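# Place orange-labelled carton inside taped outline on raised block

## Task

Set the carton bearing the orange label down on top of the raised block so that no part of it extends beyond the blue tape outline. It must stay there resting on its own, not held by the robot, and the cup must be released with the tool moved away.

## Robot and tools

ROBOT. Two Doosan M1013 arms, left_arm and right_arm, each ending in a suction cup instead of fingers. Base positions in the scene frame: left_arm (+0.078, +0.659, 0) with quat_wxyz (+1.000, 0, 0, -0.008); right_arm (+0.050, -0.481, 0) with quat_wxyz (+0.996, 0, 0, -0.088). The names are labels only; they do not tell you which side of a picture an arm appears on.

FRAME. All poses use one scene frame: origin on the table surface midway between the arms, +z upward, +x pointing out across the table, left_arm on the +y side. Distances are metres, orientations are unit quaternions written w first (qw, qx, qy, qz).

CUP POINT. end_effector_position is the centre of the cup's rim. The cup opens along the cup point's own +z axis, so pointing it at the table means that local +z aims downward. About 4 cm back from the rim the tool widens, reaching roughly 9 cm sideways, so leave clearance. Reported positions can be slightly wrong, worse when the arm is stretched out.

THE ROW. Every motion command uses a row of 16 numbers: left x, y, z, qw, qx, qy, qz, left suction, then the same eight for the right arm. x, y, z and the quaternion are an absolute pose (a destination, not an offset) for that arm's cup point in the scene frame. The suction number lies in [-1, 1]; above 0.01 switches vacuum on, 0.01 or less switches it off, and the setting persists. An arm you want to leave alone still needs its part: repeat its last reported pose and its current suction value (sending 0 turns it off).

execute_actions(actions). actions is a list of actions; each action is a table of 1 to 15 rows, each row lasting one 1/30 s step; a short table repeats its final row until 15 steps (0.5 s) pass. An empty list only returns state and images. Each step the commanded pose is clipped to at most 70 mm and 16 degrees away from the measured one, so distant targets need repeating over several actions. If any target lies over 0.6 m from its cup point along any of that cup point's current axes, the action is rejected for both arms; a malformed action, or a first action failing that check, rejects the whole call. To hold orientation, resend one fixed quaternion rather than copying the drifting reported one.

move(target, speed, blocking). target is one 16-number row as above. Each cup point travels in a straight line to its pose, both finishing together, over 0.5 to 10 s. speed is m/s, 0.002 to 0.5 (default 0.25); turning is capped at twice that in rad/s. Paths ignore obstacles and the other arm, and the arm may lag, wander or overshoot. With blocking=false you get a result after 0.5 s while motion continues; use wait or stop before sending further motion. The result adds a move: line (done, off_target, moving, held, fault), any limits (paced: pose clipped; held: steps blocked, after which the arm may surge), and each arm's remaining distance.

wait(seconds): 0 to 10; arms keep their last command, a running move continues. stop(): brakes the current move; allow room. zoom_image(camera, region): camera is cam_head_left or cam_head_right (each 896x504, head-mounted near x -0.94, z 0.94, looking out over the table); region [x0, y0, x1, y1] in pixels, no larger than 504 by 504. read_manual(section): only "licences", text only. finished_scene(scene): give the current scene number; it ends that scene permanently, so the goal must already hold stably.

RESULTS. The state line left_arm: … | right_arm: … gives pose and velocities. Hand target lines show where the controller is currently heading. A pose unreachable line means a clearance check altered or blocked that arm's command. suction_measured shows vacuum: near 0 means no seal, 0.83 or more means airtight, lower means leaks. part_present turns 1 at 0.50 and back to 0 below 0.45. Flange force is a noisy estimate that includes carried weight; no reading means none available. MOTOR HOT warns of heating; OVER-TEMPERATURE FAULT means brakes are set until cooled.

GRIPPING. The rim is 36 mm wide. Press it squarely onto a flat, smooth face of the carton, clear of edges, seams and holes. Vacuum shortens the cup, so the load ends up to about 12 mm nearer the tool, and it can lift a resting object. To release, lower the carton until it rests on the block, switch suction off, then retreat more than 15 mm. If the cup grabs the table, switch suction off to free it.

AVOID. The arms are stiff: aiming even slightly past a contact can trigger a fault. A fault occurs at joint torques of waist 299, shoulder 299, elbow 140, forearm roll/wrist pitch/wrist roll 39.6 N m, or at 144 N outside force; the arm then halts for 10 s and drops the rest of the call. Approach contacts slowly. Keep the arms from striking or pressing each other. Never drop, slam or knock anything off the table. Loose objects may occasionally be nudged by something external, so check the carton's final position before finishing.

Each tool is called after "Request:" as name(argument=value, ...), one argument or row to a line, values as JSON.

## Session

Request:
execute_actions(
  actions=[],
)

Scene clock: 0.00 s.
left_arm: end_effector_position=(+0.7281, +0.6486, +0.3600) suction_measured=0.01 part_present=0 end_effector_quat_wxyz=(-0.001, -0.252, +0.968, -0.001) end_effector_velocity=(+0.001, -0.001, -0.001) end_effector_angular_velocity=(-0.000, +0.001, -0.001) | right_arm: end_effector_position=(+0.6893, -0.5933, +0.3616) suction_measured=0.00 part_present=0 end_effector_quat_wxyz=(-0.001, +0.341, +0.940, -0.000) end_effector_velocity=(+0.001, -0.000, -0.001) end_effector_angular_velocity=(+0.001, +0.001, -0.001)
Joint positions: left_arm=[-0.052  0.168  1.622 -0.002  1.353 -0.578] | right_arm=[-0.051  0.166  1.621 -0.     1.356  0.47 ]
Joint velocities: left_arm=[-0.001  0.002 -0.    -0.     0.    -0.   ] | right_arm=[-0.     0.003 -0.002  0.001  0.     0.   ]
Flange force (N, the push that the arm receives, along the end effector's own x y z axes): no reading
Hand target (left_arm): +0.728, +0.649, +0.360; -0.001, -0.252, +0.968, -0.001
Hand target (right_arm): +0.689, -0.593, +0.362; -0.001, +0.341, +0.940, -0.000

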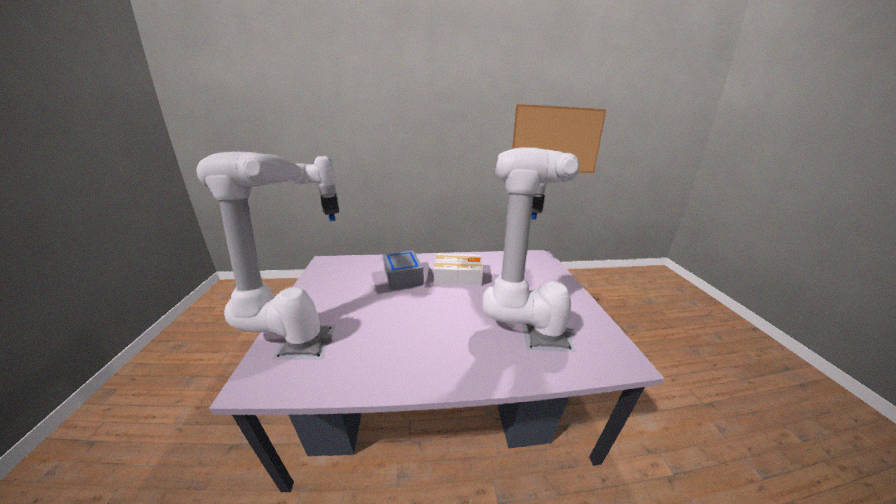

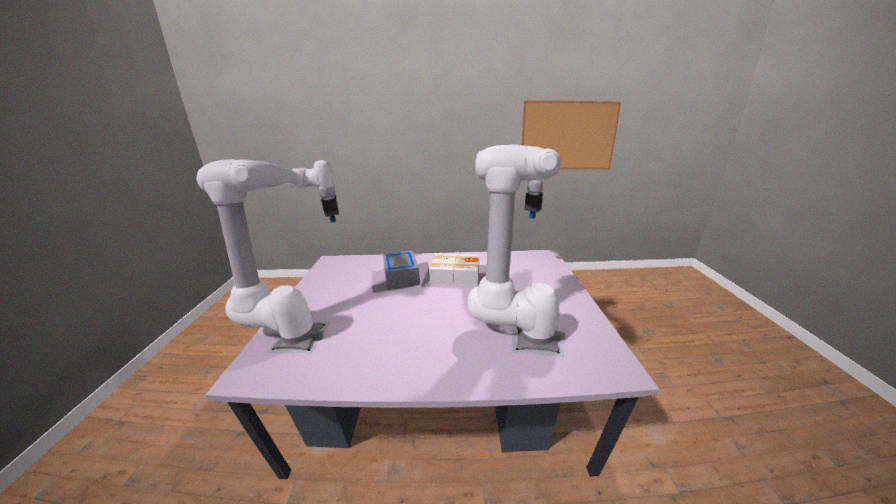

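Request:
zoom_image(
  camera="cam_head_left",
  region=[370, 240, 500, 300],
)

Request:
zoom_image(
  camera="cam_head_right",
  region=[370, 240, 500, 300],
)

Region (370, 240, 500, 300) of cam_head_left's 896x504 image, scaled by 3.877, with more detail than that image has; it fills the top 233 rows of this view, and the rest is white.

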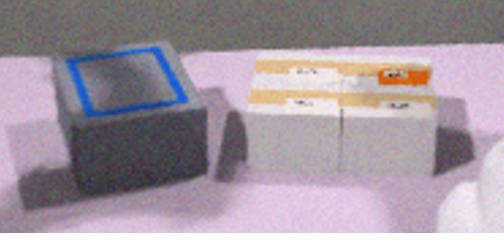

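Region (370, 240, 500, 300) of cam_head_right's 896x504 image, scaled by 3.877, with more detail than that image has; it fills the top 233 rows of this view, and the rest is white.

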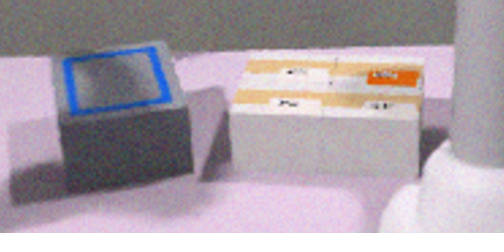

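Request:
zoom_image(
  camera="cam_head_left",
  region=[428, 246, 490, 292],
)

Request:
zoom_image(
  camera="cam_head_right",
  region=[424, 246, 486, 292],
)

Request:
zoom_image(
  camera="cam_head_left",
  region=[376, 246, 432, 294],
)

Request:
zoom_image(
  camera="cam_head_right",
  region=[376, 246, 432, 294],
)

Region (428, 246, 490, 292) of cam_head_left's 896x504 image, scaled by 8.129, with more detail than that image has; it fills the top 374 rows of this view, and the rest is white.

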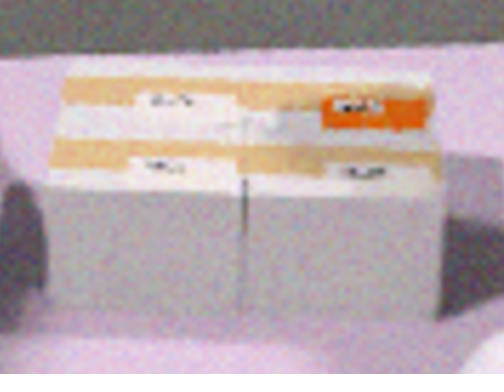

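Region (424, 246, 486, 292) of cam_head_right's 896x504 image, scaled by 8.129, with more detail than that image has; it fills the top 374 rows of this view, and the rest is white.

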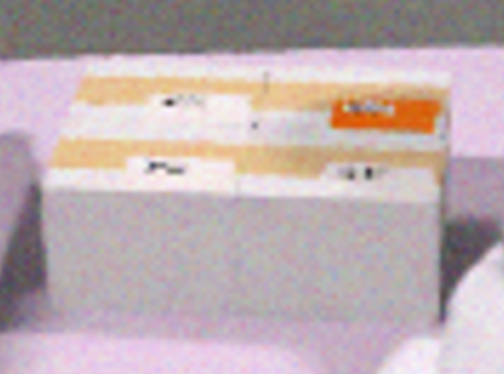

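Region (376, 246, 432, 294) of cam_head_left's 896x504 image, scaled by 9.000, with more detail than that image has; it fills the top 432 rows of this view, and the rest is white.

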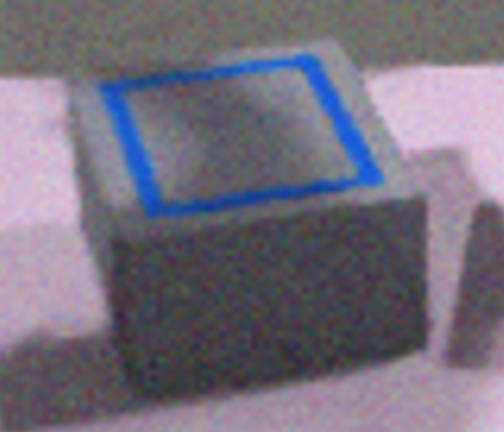

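Region (376, 246, 432, 294) of cam_head_right's 896x504 image, scaled by 9.000, with more detail than that image has; it fills the top 432 rows of this view, and the rest is white.

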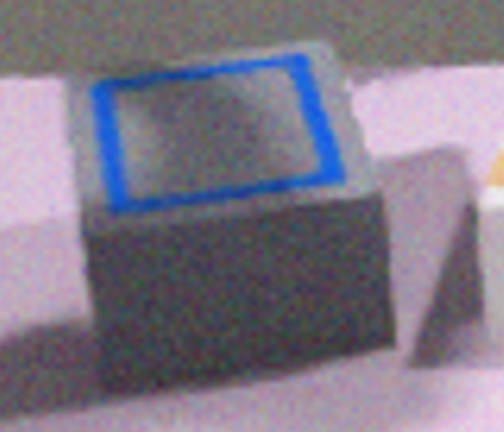

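Request:
zoom_image(
  camera="cam_head_left",
  region=[310, 190, 360, 230],
)

Request:
zoom_image(
  camera="cam_head_left",
  region=[510, 190, 560, 230],
)

Request:
zoom_image(
  camera="cam_head_right",
  region=[310, 190, 360, 230],
)

Request:
zoom_image(
  camera="cam_head_right",
  region=[510, 190, 560, 230],
)

Region (310, 190, 360, 230) of cam_head_left's 896x504 image, scaled by 10.080, with more detail than that image has; it fills the top 403 rows of this view, and the rest is white.

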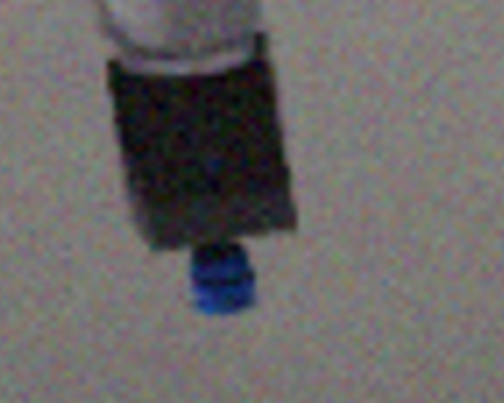

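Region (510, 190, 560, 230) of cam_head_left's 896x504 image, scaled by 10.080, with more detail than that image has; it fills the top 403 rows of this view, and the rest is white.

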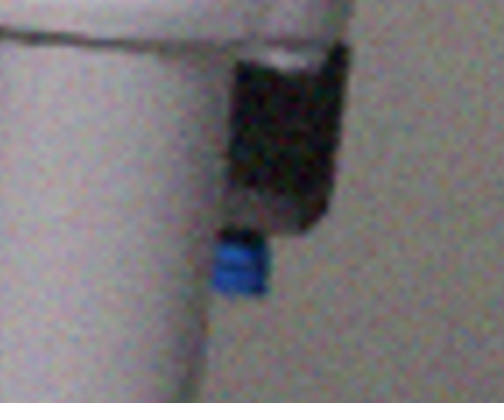

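Region (310, 190, 360, 230) of cam_head_right's 896x504 image, scaled by 10.080, with more detail than that image has; it fills the top 403 rows of this view, and the rest is white.

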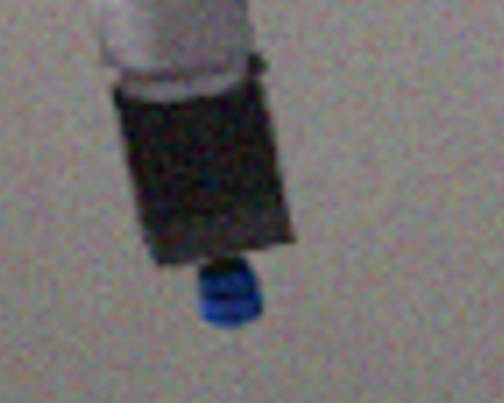

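Region (510, 190, 560, 230) of cam_head_right's 896x504 image, scaled by 10.080, with more detail than that image has; it fills the top 403 rows of this view, and the rest is white.

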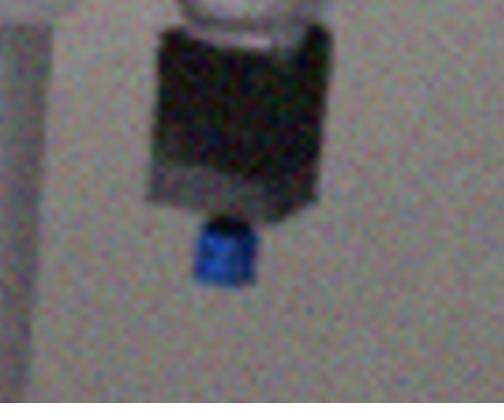

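Request:
move(
  target=[0.728,0.649,0.360,-0.001,-0.252,0.968,-0.001,0, 0.660,-0.197,0.15,0,0.341,0.940,0,0],
  speed=0.4,
)

Scene clock: 44.73 s.
left_arm: end_effector_position=(+0.7280, +0.6490, +0.3600) suction_measured=0.01 part_present=0 end_effector_quat_wxyz=(-0.001, -0.252, +0.968, -0.001) end_effector_velocity=(+0.000, -0.001, +0.000) end_effector_angular_velocity=(+0.000, -0.001, -0.001) | right_arm: end_effector_position=(+0.6594, -0.1977, +0.1501) suction_measured=0.00 part_present=0 end_effector_quat_wxyz=(+0.000, +0.341, +0.940, -0.000) end_effector_velocity=(-0.002, +0.000, -0.001) end_effector_angular_velocity=(-0.001, +0.003, +0.001)
Joint positions: left_arm=[-0.051  0.168  1.622 -0.003  1.353 -0.576] | right_arm=[ 0.56   0.334  1.816 -0.001  0.992  1.081]
Joint velocities: left_arm=[-0.001 -0.    -0.     0.    -0.001  0.   ] | right_arm=[ 0.001  0.     0.002 -0.     0.     0.   ]
Flange force (N, the push that the arm receives, along the end effector's own x y z axes): left_arm=[4.2 7.6 3.6] | right_arm=[-2.6 1.8 2.7]
Hand target (left_arm): +0.728, +0.649, +0.360; -0.001, -0.252, +0.968, -0.001
Hand target (right_arm): +0.659, -0.198, +0.150; +0.000, +0.341, +0.940, -0.000
Off the commanded pose (left_arm): 0.000 m, 0 deg.
Off the commanded pose (right_arm): 0.001 m, 0 deg.
move: done

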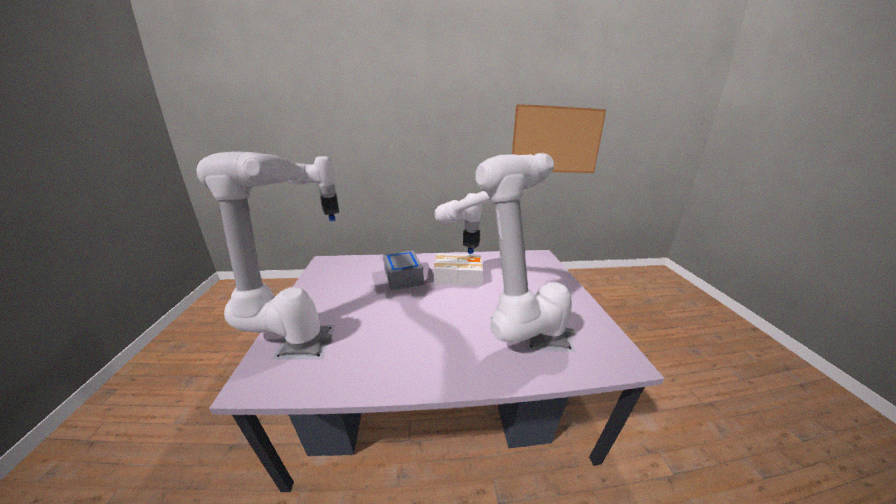

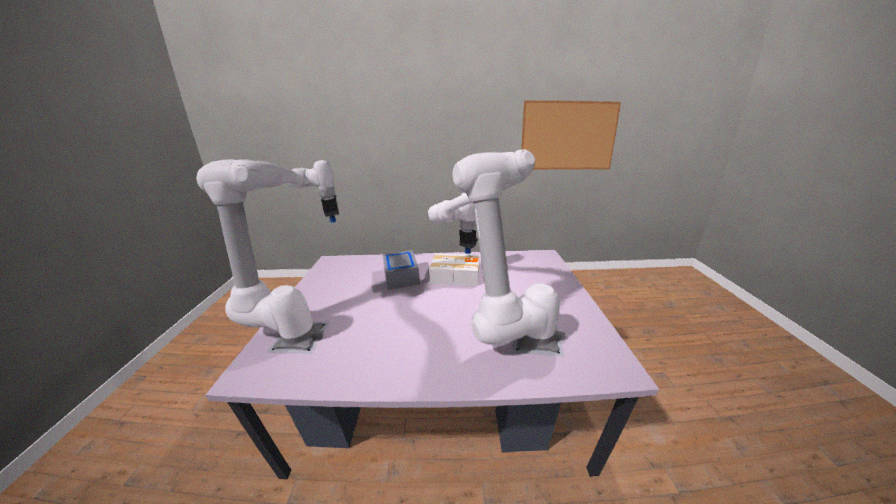

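Request:
zoom_image(
  camera="cam_head_left",
  region=[428, 236, 490, 292],
)

Request:
zoom_image(
  camera="cam_head_right",
  region=[424, 236, 486, 292],
)

Region (428, 236, 490, 292) of cam_head_left's 896x504 image, scaled by 8.129, with more detail than that image has; it fills the top 455 rows of this view, and the rest is white.

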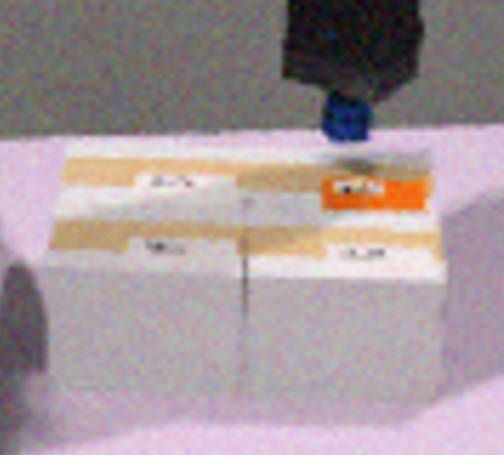

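Region (424, 236, 486, 292) of cam_head_right's 896x504 image, scaled by 8.129, with more detail than that image has; it fills the top 455 rows of this view, and the rest is white.

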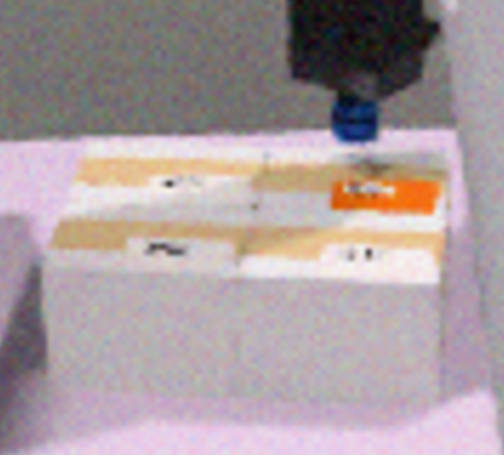

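Request:
move(
  target=[0.728,0.649,0.360,-0.001,-0.252,0.968,-0.001,0, 0.666,-0.196,0.112,0,0.341,0.940,0,0],
  speed=0.08,
)

Request:
zoom_image(
  camera="cam_head_left",
  region=[428, 236, 490, 292],
)

Request:
zoom_image(
  camera="cam_head_right",
  region=[424, 236, 486, 292],
)

Scene clock: 51.60 s.
left_arm: end_effector_position=(+0.7280, +0.6490, +0.3600) suction_measured=0.01 part_present=0 end_effector_quat_wxyz=(-0.001, -0.252, +0.968, -0.001) end_effector_velocity=(-0.001, -0.000, -0.001) end_effector_angular_velocity=(+0.001, +0.002, -0.001) | right_arm: end_effector_position=(+0.6660, -0.1960, +0.1120) suction_measured=0.00 part_present=0 end_effector_quat_wxyz=(-0.000, +0.341, +0.940, -0.000) end_effector_velocity=(-0.000, -0.000, -0.000) end_effector_angular_velocity=(-0.000, +0.001, +0.000)
Joint positions: left_arm=[-0.051  0.168  1.622 -0.003  1.353 -0.576] | right_arm=[0.558 0.38  1.832 0.    0.93  1.079]
Joint velocities: left_arm=[-0.001 -0.001  0.002  0.     0.    -0.   ] | right_arm=[-0.     0.001 -0.    -0.     0.    -0.   ]
Flange force (N, the push that the arm receives, along the end effector's own x y z axes): left_arm=[9.7 10.3 4.2] | right_arm=[0.1 0.7 2.4]
Hand target (left_arm): +0.728, +0.649, +0.360; -0.001, -0.252, +0.968, -0.001
Hand target (right_arm): +0.666, -0.196, +0.112; -0.000, +0.341, +0.940, +0.000
Off the commanded pose (left_arm): 0.000 m, 0 deg.
Off the commanded pose (right_arm): 0.000 m, 0 deg.
move: done

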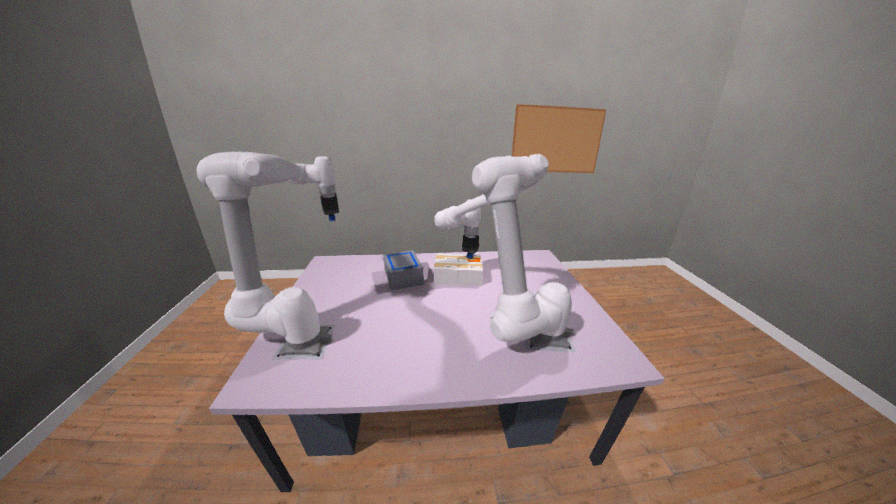

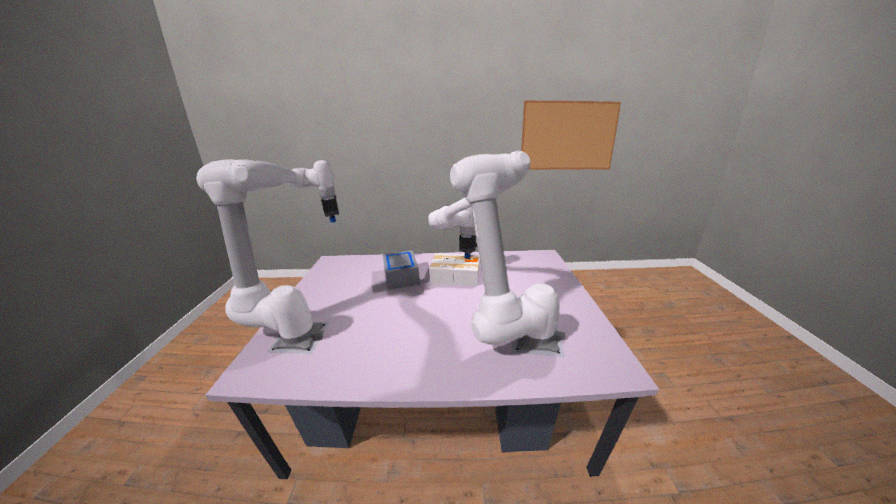

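Region (428, 236, 490, 292) of cam_head_left's 896x504 image, scaled by 8.129, with more detail than that image has; it fills the top 455 rows of this view, and the rest is white.

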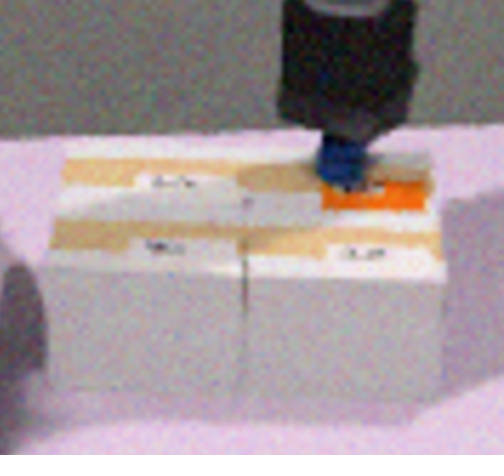

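Region (424, 236, 486, 292) of cam_head_right's 896x504 image, scaled by 8.129, with more detail than that image has; it fills the top 455 rows of this view, and the rest is white.

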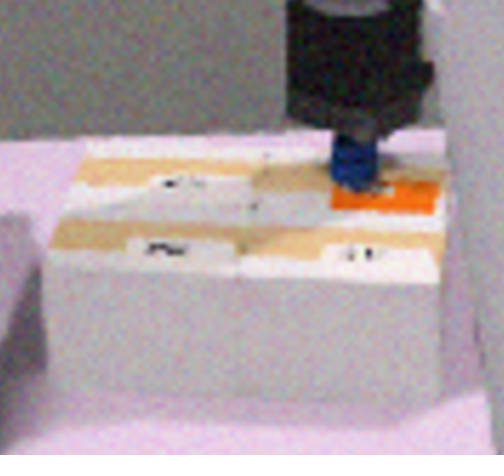

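Request:
move(
  target=[0.728,0.649,0.360,-0.001,-0.252,0.968,-0.001,0, 0.668,-0.196,0.104,0,0.341,0.940,0,1],
  speed=0.03,
)

Scene clock: 53.73 s.
left_arm: end_effector_position=(+0.7280, +0.6490, +0.3600) suction_measured=0.01 part_present=0 end_effector_quat_wxyz=(-0.001, -0.252, +0.968, -0.001) end_effector_velocity=(-0.001, +0.000, +0.001) end_effector_angular_velocity=(+0.000, -0.001, +0.001) | right_arm: end_effector_position=(+0.6680, -0.1960, +0.1040) suction_measured=0.88 part_present=1 end_effector_quat_wxyz=(-0.000, +0.341, +0.940, -0.000) end_effector_velocity=(-0.001, +0.000, -0.001) end_effector_angular_velocity=(+0.000, +0.002, -0.000)
Joint positions: left_arm=[-0.051  0.168  1.622 -0.003  1.353 -0.576] | right_arm=[ 0.557  0.39   1.834 -0.     0.917  1.078]
Joint velocities: left_arm=[ 0.    -0.002  0.001  0.     0.    -0.   ] | right_arm=[ 0.     0.001  0.001  0.001 -0.    -0.   ]
Flange force (N, the push that the arm receives, along the end effector's own x y z axes): left_arm=[7.9 10.0 3.3] | right_arm=[-1.8 -1.0 9.5]
Hand target (left_arm): +0.728, +0.649, +0.360; -0.001, -0.252, +0.968, -0.001
Hand target (right_arm): +0.668, -0.196, +0.104; -0.000, +0.341, +0.940, +0.000
Off the commanded pose (left_arm): 0.000 m, 0 deg.
Off the commanded pose (right_arm): 0.000 m, 0 deg.
move: done

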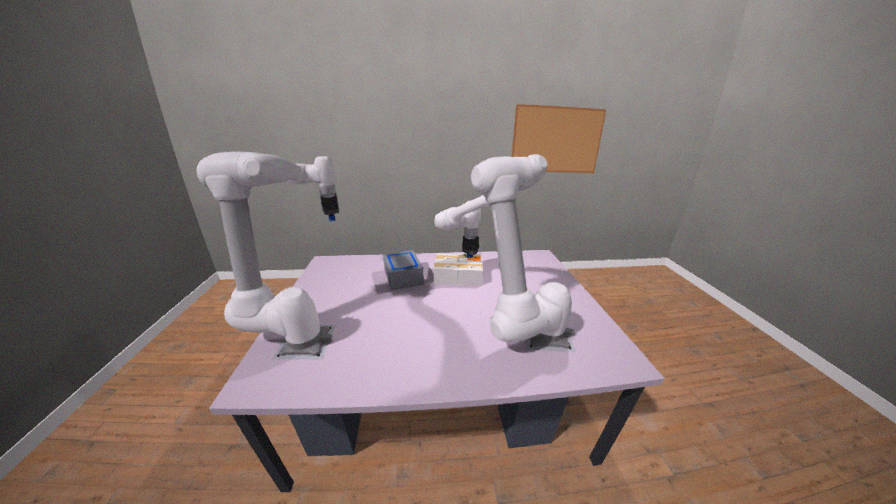

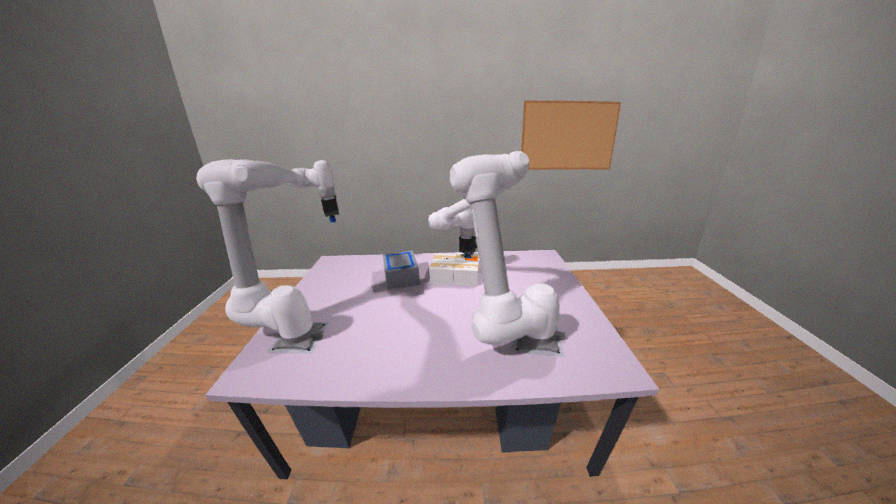

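Request:
move(
  target=[0.728,0.649,0.360,-0.001,-0.252,0.968,-0.001,0, 0.671,-0.199,0.255,0,0.341,0.940,0,1],
  speed=0.2,
)

Scene clock: 56.43 s.
left_arm: end_effector_position=(+0.7280, +0.6490, +0.3600) suction_measured=0.01 part_present=0 end_effector_quat_wxyz=(-0.001, -0.252, +0.968, -0.001) end_effector_velocity=(-0.000, +0.001, -0.003) end_effector_angular_velocity=(-0.000, +0.005, +0.002) | right_arm: end_effector_position=(+0.6710, -0.1990, +0.2551) suction_measured=0.94 part_present=1 end_effector_quat_wxyz=(+0.000, +0.341, +0.940, +0.000) end_effector_velocity=(-0.000, -0.000, -0.000) end_effector_angular_velocity=(-0.001, +0.001, -0.000)
Joint positions: left_arm=[-0.051  0.168  1.622 -0.003  1.353 -0.576] | right_arm=[ 0.551  0.268  1.694 -0.     1.179  1.072]
Joint velocities: left_arm=[ 0.002  0.002  0.002 -0.001  0.     0.   ] | right_arm=[-0.     0.     0.    -0.     0.001 -0.   ]
Flange force (N, the push that the arm receives, along the end effector's own x y z axes): left_arm=[8.6 8.4 2.2] | right_arm=[-4.1 4.0 8.8]
Hand target (left_arm): +0.728, +0.649, +0.360; -0.001, -0.252, +0.968, -0.001
Hand target (right_arm): +0.671, -0.199, +0.255; +0.000, +0.341, +0.940, -0.000
Off the commanded pose (left_arm): 0.000 m, 0 deg.
Off the commanded pose (right_arm): 0.000 m, 0 deg.
move: done

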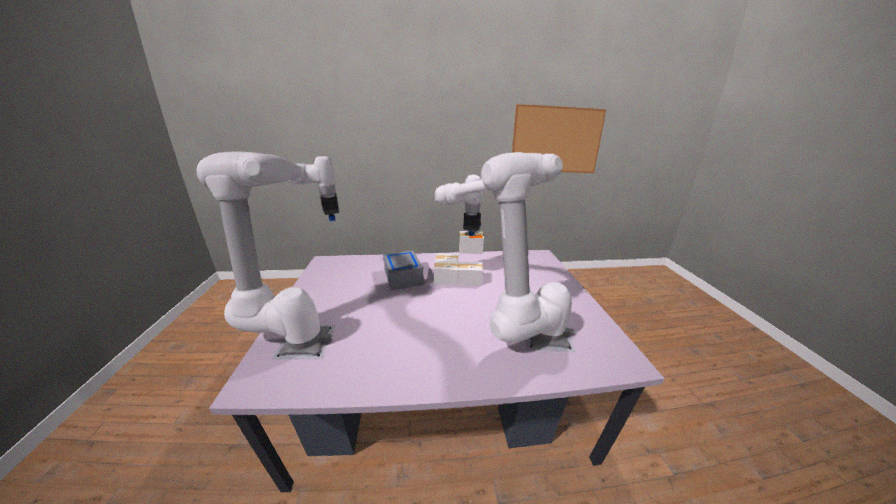

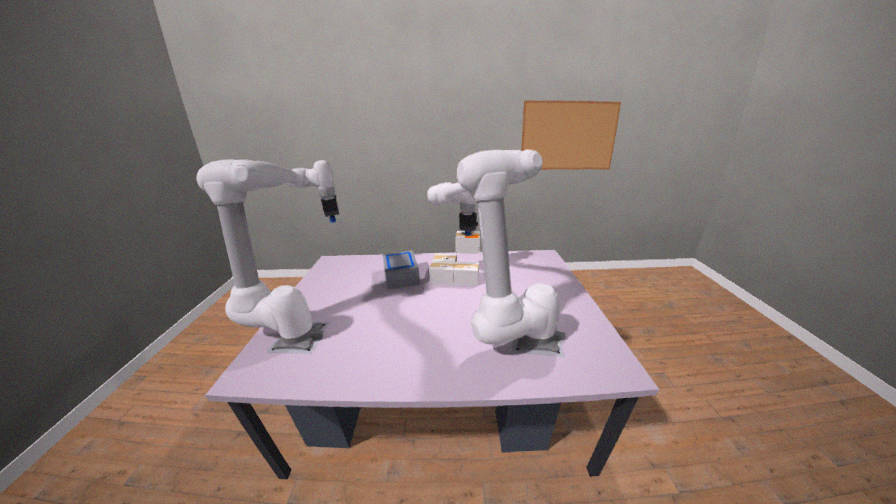

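Request:
move(
  target=[0.728,0.649,0.360,-0.001,-0.252,0.968,-0.001,0, 0.638,0.230,0.245,0,0.811,0.585,0,1],
  speed=0.35,
)

Request:
zoom_image(
  camera="cam_head_left",
  region=[370, 226, 434, 290],
)

Request:
zoom_image(
  camera="cam_head_right",
  region=[370, 226, 434, 290],
)

Scene clock: 61.23 s.
left_arm: end_effector_position=(+0.7280, +0.6490, +0.3600) suction_measured=0.01 part_present=0 end_effector_quat_wxyz=(-0.001, -0.252, +0.968, -0.001) end_effector_velocity=(-0.001, -0.001, +0.000) end_effector_angular_velocity=(+0.000, -0.000, -0.002) | right_arm: end_effector_position=(+0.6377, +0.2296, +0.2452) suction_measured=0.94 part_present=1 end_effector_quat_wxyz=(+0.000, +0.811, +0.585, +0.000) end_effector_velocity=(-0.001, -0.000, -0.000) end_effector_angular_velocity=(-0.002, +0.001, +0.000)
Joint positions: left_arm=[-0.051  0.168  1.622 -0.003  1.353 -0.576] | right_arm=[ 1.018  0.65   1.135 -0.001  1.357  2.735]
Joint velocities: left_arm=[-0.002 -0.001  0.001  0.     0.     0.001] | right_arm=[ 0.    -0.     0.001 -0.     0.001  0.   ]
Flange force (N, the push that the arm receives, along the end effector's own x y z axes): left_arm=[5.6 5.8 2.3] | right_arm=[3.2 1.1 7.6]
Hand target (left_arm): +0.728, +0.649, +0.360; -0.001, -0.252, +0.968, -0.001
Hand target (right_arm): +0.638, +0.230, +0.245; +0.000, +0.811, +0.585, +0.000
Off the commanded pose (left_arm): 0.000 m, 0 deg.
Off the commanded pose (right_arm): 0.001 m, 0 deg.
move: done

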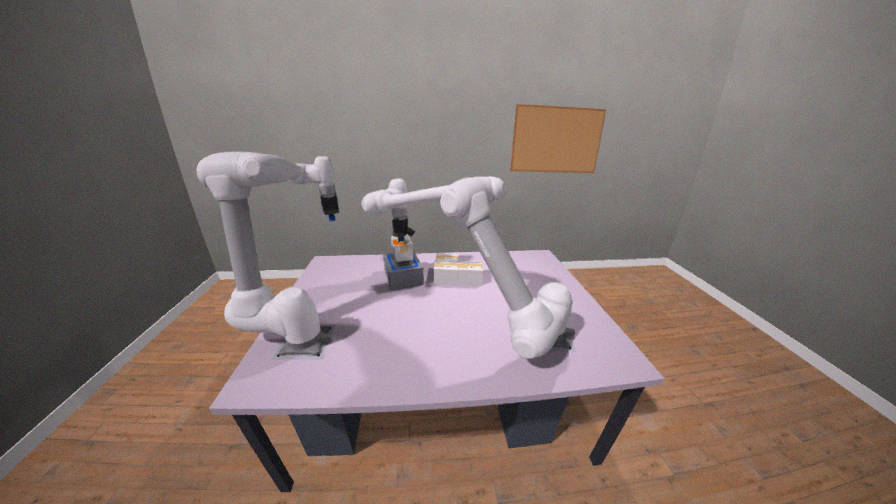

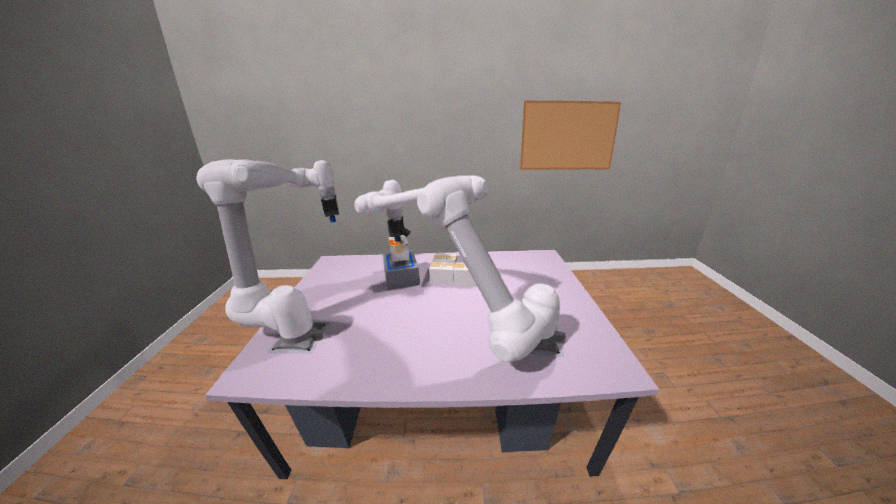

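Region (370, 226, 434, 290) of cam_head_left's 896x504 image, scaled by 7.875, with more detail than that image has.

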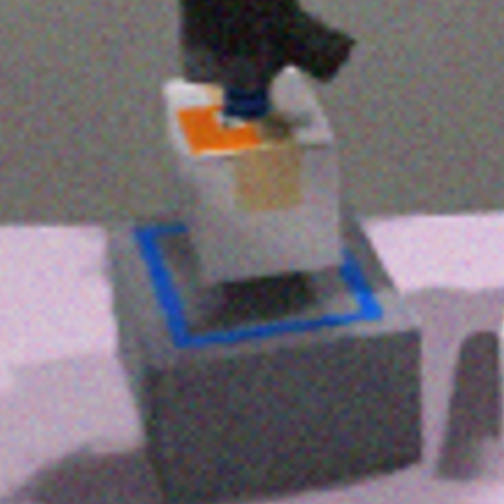

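Region (370, 226, 434, 290) of cam_head_right's 896x504 image, scaled by 7.875, with more detail than that image has.

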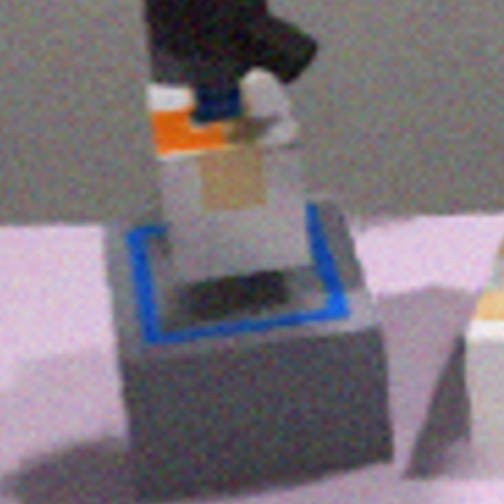

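Request:
move(
  target=[0.728,0.649,0.360,-0.001,-0.252,0.968,-0.001,0, 0.638,0.232,0.224,0,0.811,0.585,0,1],
  speed=0.05,
)

Request:
zoom_image(
  camera="cam_head_left",
  region=[370, 226, 434, 290],
)

Request:
zoom_image(
  camera="cam_head_right",
  region=[370, 226, 434, 290],
)

Scene clock: 65.17 s.
left_arm: end_effector_position=(+0.7280, +0.6490, +0.3600) suction_measured=0.01 part_present=0 end_effector_quat_wxyz=(-0.001, -0.252, +0.968, -0.001) end_effector_velocity=(-0.001, -0.000, +0.000) end_effector_angular_velocity=(-0.000, -0.000, -0.000) | right_arm: end_effector_position=(+0.6380, +0.2320, +0.2239) suction_measured=0.94 part_present=1 end_effector_quat_wxyz=(-0.000, +0.811, +0.585, -0.000) end_effector_velocity=(-0.001, +0.001, -0.001) end_effector_angular_velocity=(-0.000, +0.001, +0.001)
Joint positions: left_arm=[-0.051  0.168  1.622 -0.003  1.353 -0.576] | right_arm=[1.019 0.662 1.153 0.    1.326 2.736]
Joint velocities: left_arm=[-0.    -0.001  0.001 -0.    -0.     0.   ] | right_arm=[ 0.001  0.     0.     0.001  0.    -0.   ]
Flange force (N, the push that the arm receives, along the end effector's own x y z axes): left_arm=[8.3 7.5 2.2] | right_arm=[5.6 -0.3 9.8]
Hand target (left_arm): +0.728, +0.649, +0.360; -0.001, -0.252, +0.968, -0.001
Hand target (right_arm): +0.638, +0.232, +0.224; +0.000, +0.811, +0.585, +0.000
Off the commanded pose (left_arm): 0.000 m, 0 deg.
Off the commanded pose (right_arm): 0.000 m, 0 deg.
move: done

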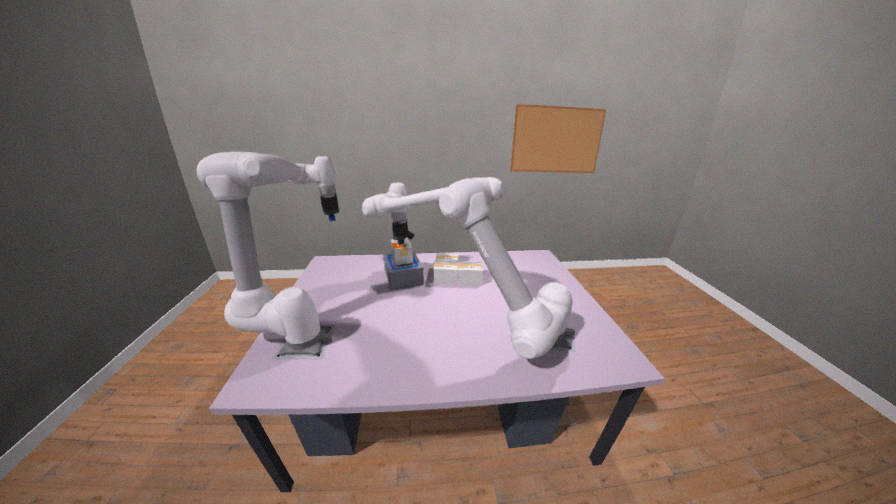

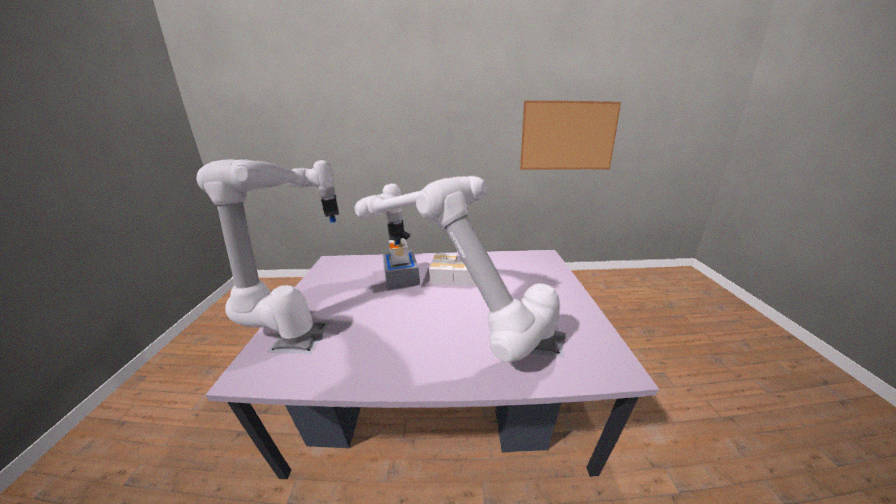

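Region (370, 226, 434, 290) of cam_head_left's 896x504 image, scaled by 7.875, with more detail than that image has.

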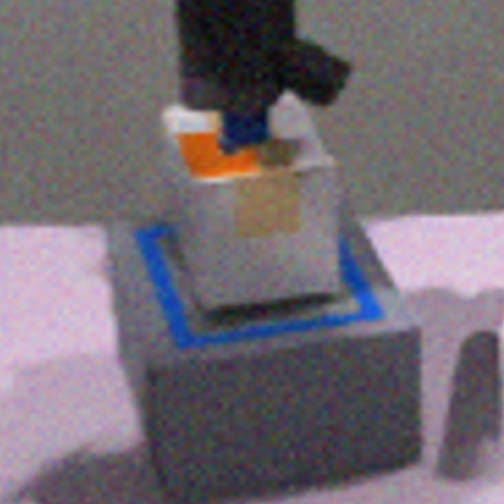

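Region (370, 226, 434, 290) of cam_head_right's 896x504 image, scaled by 7.875, with more detail than that image has.

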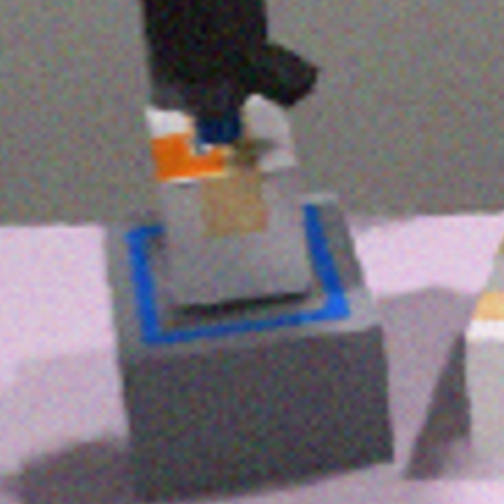

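Request:
move(
  target=[0.728,0.649,0.360,-0.001,-0.252,0.968,-0.001,0, 0.638,0.231,0.216,0,0.811,0.585,0,1],
  speed=0.02,
)

Request:
zoom_image(
  camera="cam_head_left",
  region=[370, 226, 434, 290],
)

Scene clock: 67.83 s.
left_arm: end_effector_position=(+0.7280, +0.6490, +0.3600) suction_measured=0.01 part_present=0 end_effector_quat_wxyz=(-0.001, -0.252, +0.968, -0.001) end_effector_velocity=(+0.000, +0.001, -0.000) end_effector_angular_velocity=(+0.001, +0.001, +0.001) | right_arm: end_effector_position=(+0.6380, +0.2310, +0.2160) suction_measured=0.94 part_present=1 end_effector_quat_wxyz=(-0.000, +0.811, +0.585, +0.000) end_effector_velocity=(+0.000, +0.000, +0.001) end_effector_angular_velocity=(+0.001, -0.001, +0.000)
Joint positions: left_arm=[-0.051  0.168  1.622 -0.003  1.353 -0.576] | right_arm=[ 1.019  0.664  1.164 -0.     1.313  2.735]
Joint velocities: left_arm=[ 0.001  0.001 -0.001  0.001  0.001  0.   ] | right_arm=[ 0.    -0.    -0.001 -0.    -0.    -0.   ]
Flange force (N, the push that the arm receives, along the end effector's own x y z axes): left_arm=[8.3 8.1 2.6] | right_arm=[-0.5 -0.2 7.9]
Hand target (left_arm): +0.728, +0.649, +0.360; -0.001, -0.252, +0.968, -0.001
Hand target (right_arm): +0.638, +0.231, +0.216; -0.000, +0.811, +0.585, -0.000
Off the commanded pose (left_arm): 0.000 m, 0 deg.
Off the commanded pose (right_arm): 0.000 m, 0 deg.
move: done

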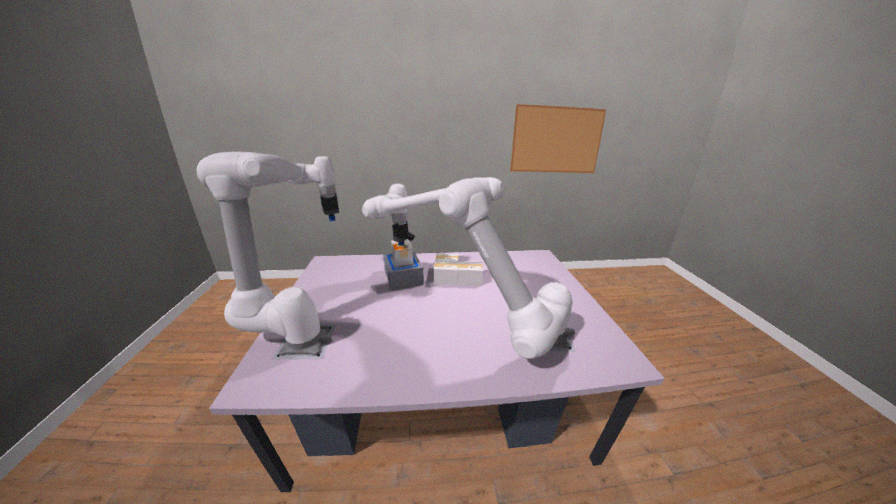

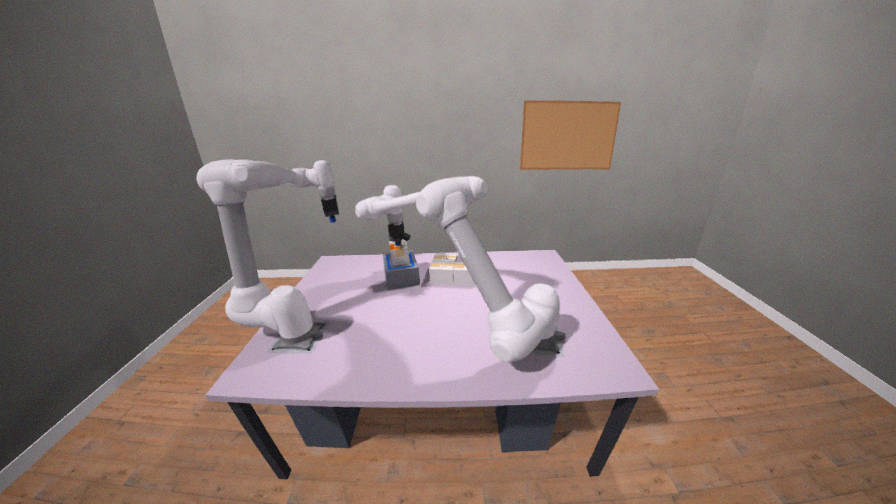

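Region (370, 226, 434, 290) of cam_head_left's 896x504 image, scaled by 7.875, with more detail than that image has.

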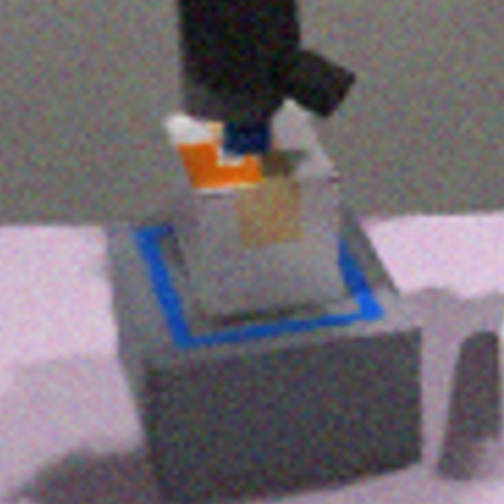

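Request:
move(
  target=[0.728,0.649,0.360,-0.001,-0.252,0.968,-0.001,0, 0.638,0.231,0.2125,0,0.811,0.585,0,1],
  speed=0.01,
)

Request:
zoom_image(
  camera="cam_head_left",
  region=[370, 226, 434, 290],
)

Scene clock: 69.70 s.
left_arm: end_effector_position=(+0.7280, +0.6490, +0.3600) suction_measured=0.01 part_present=0 end_effector_quat_wxyz=(-0.001, -0.252, +0.968, -0.001) end_effector_velocity=(-0.000, +0.001, +0.002) end_effector_angular_velocity=(+0.000, -0.002, +0.001) | right_arm: end_effector_position=(+0.6380, +0.2310, +0.2130) suction_measured=0.94 part_present=1 end_effector_quat_wxyz=(-0.000, +0.811, +0.585, +0.000) end_effector_velocity=(-0.000, +0.000, -0.001) end_effector_angular_velocity=(-0.001, +0.001, +0.000)
Joint positions: left_arm=[-0.051  0.168  1.622 -0.003  1.353 -0.576] | right_arm=[ 1.019  0.666  1.168 -0.     1.308  2.735]
Joint velocities: left_arm=[ 0.001 -0.002 -0.001  0.     0.001  0.   ] | right_arm=[ 0.     0.001  0.001 -0.    -0.     0.   ]
Flange force (N, the push that the arm receives, along the end effector's own x y z axes): left_arm=[8.4 9.0 1.8] | right_arm=[-12.5 -3.7 -78.3]
Hand target (left_arm): +0.728, +0.649, +0.360; -0.001, -0.252, +0.968, -0.001
Hand target (right_arm): +0.638, +0.231, +0.213; -0.000, +0.811, +0.585, +0.000
Off the commanded pose (left_arm): 0.000 m, 0 deg.
Off the commanded pose (right_arm): 0.001 m, 0 deg.
move: done

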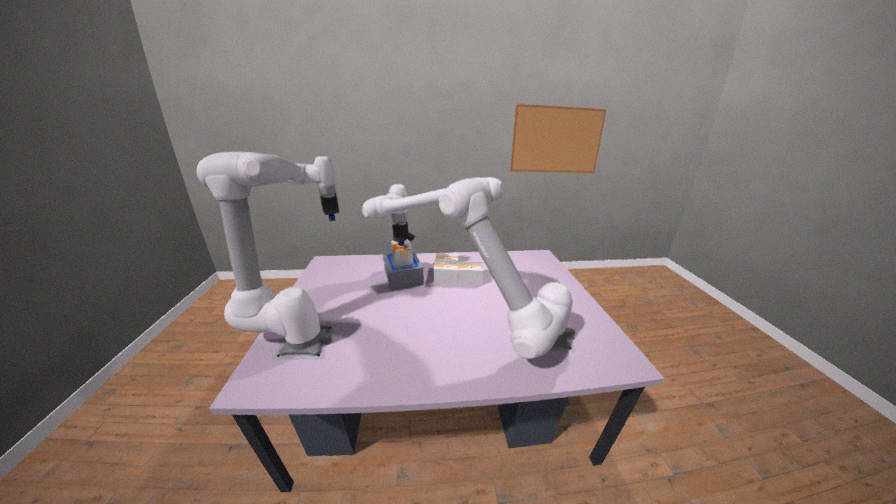

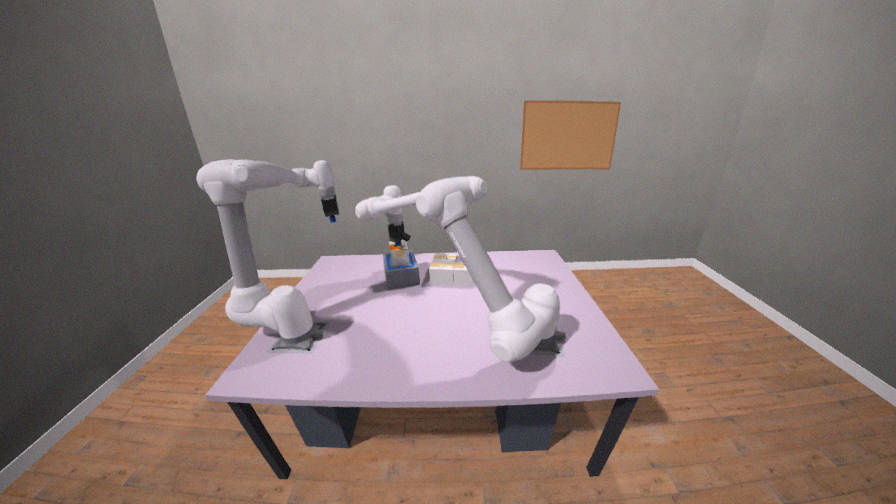

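Region (370, 226, 434, 290) of cam_head_left's 896x504 image, scaled by 7.875, with more detail than that image has.

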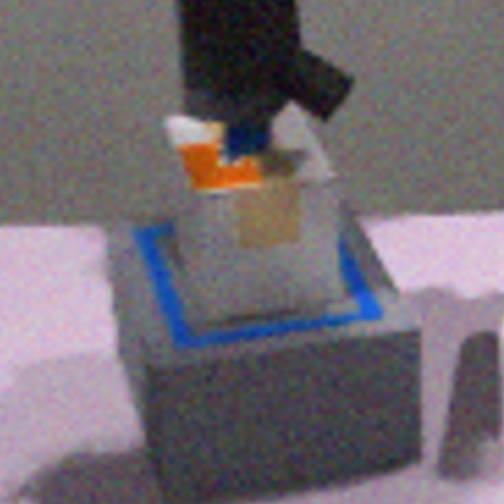

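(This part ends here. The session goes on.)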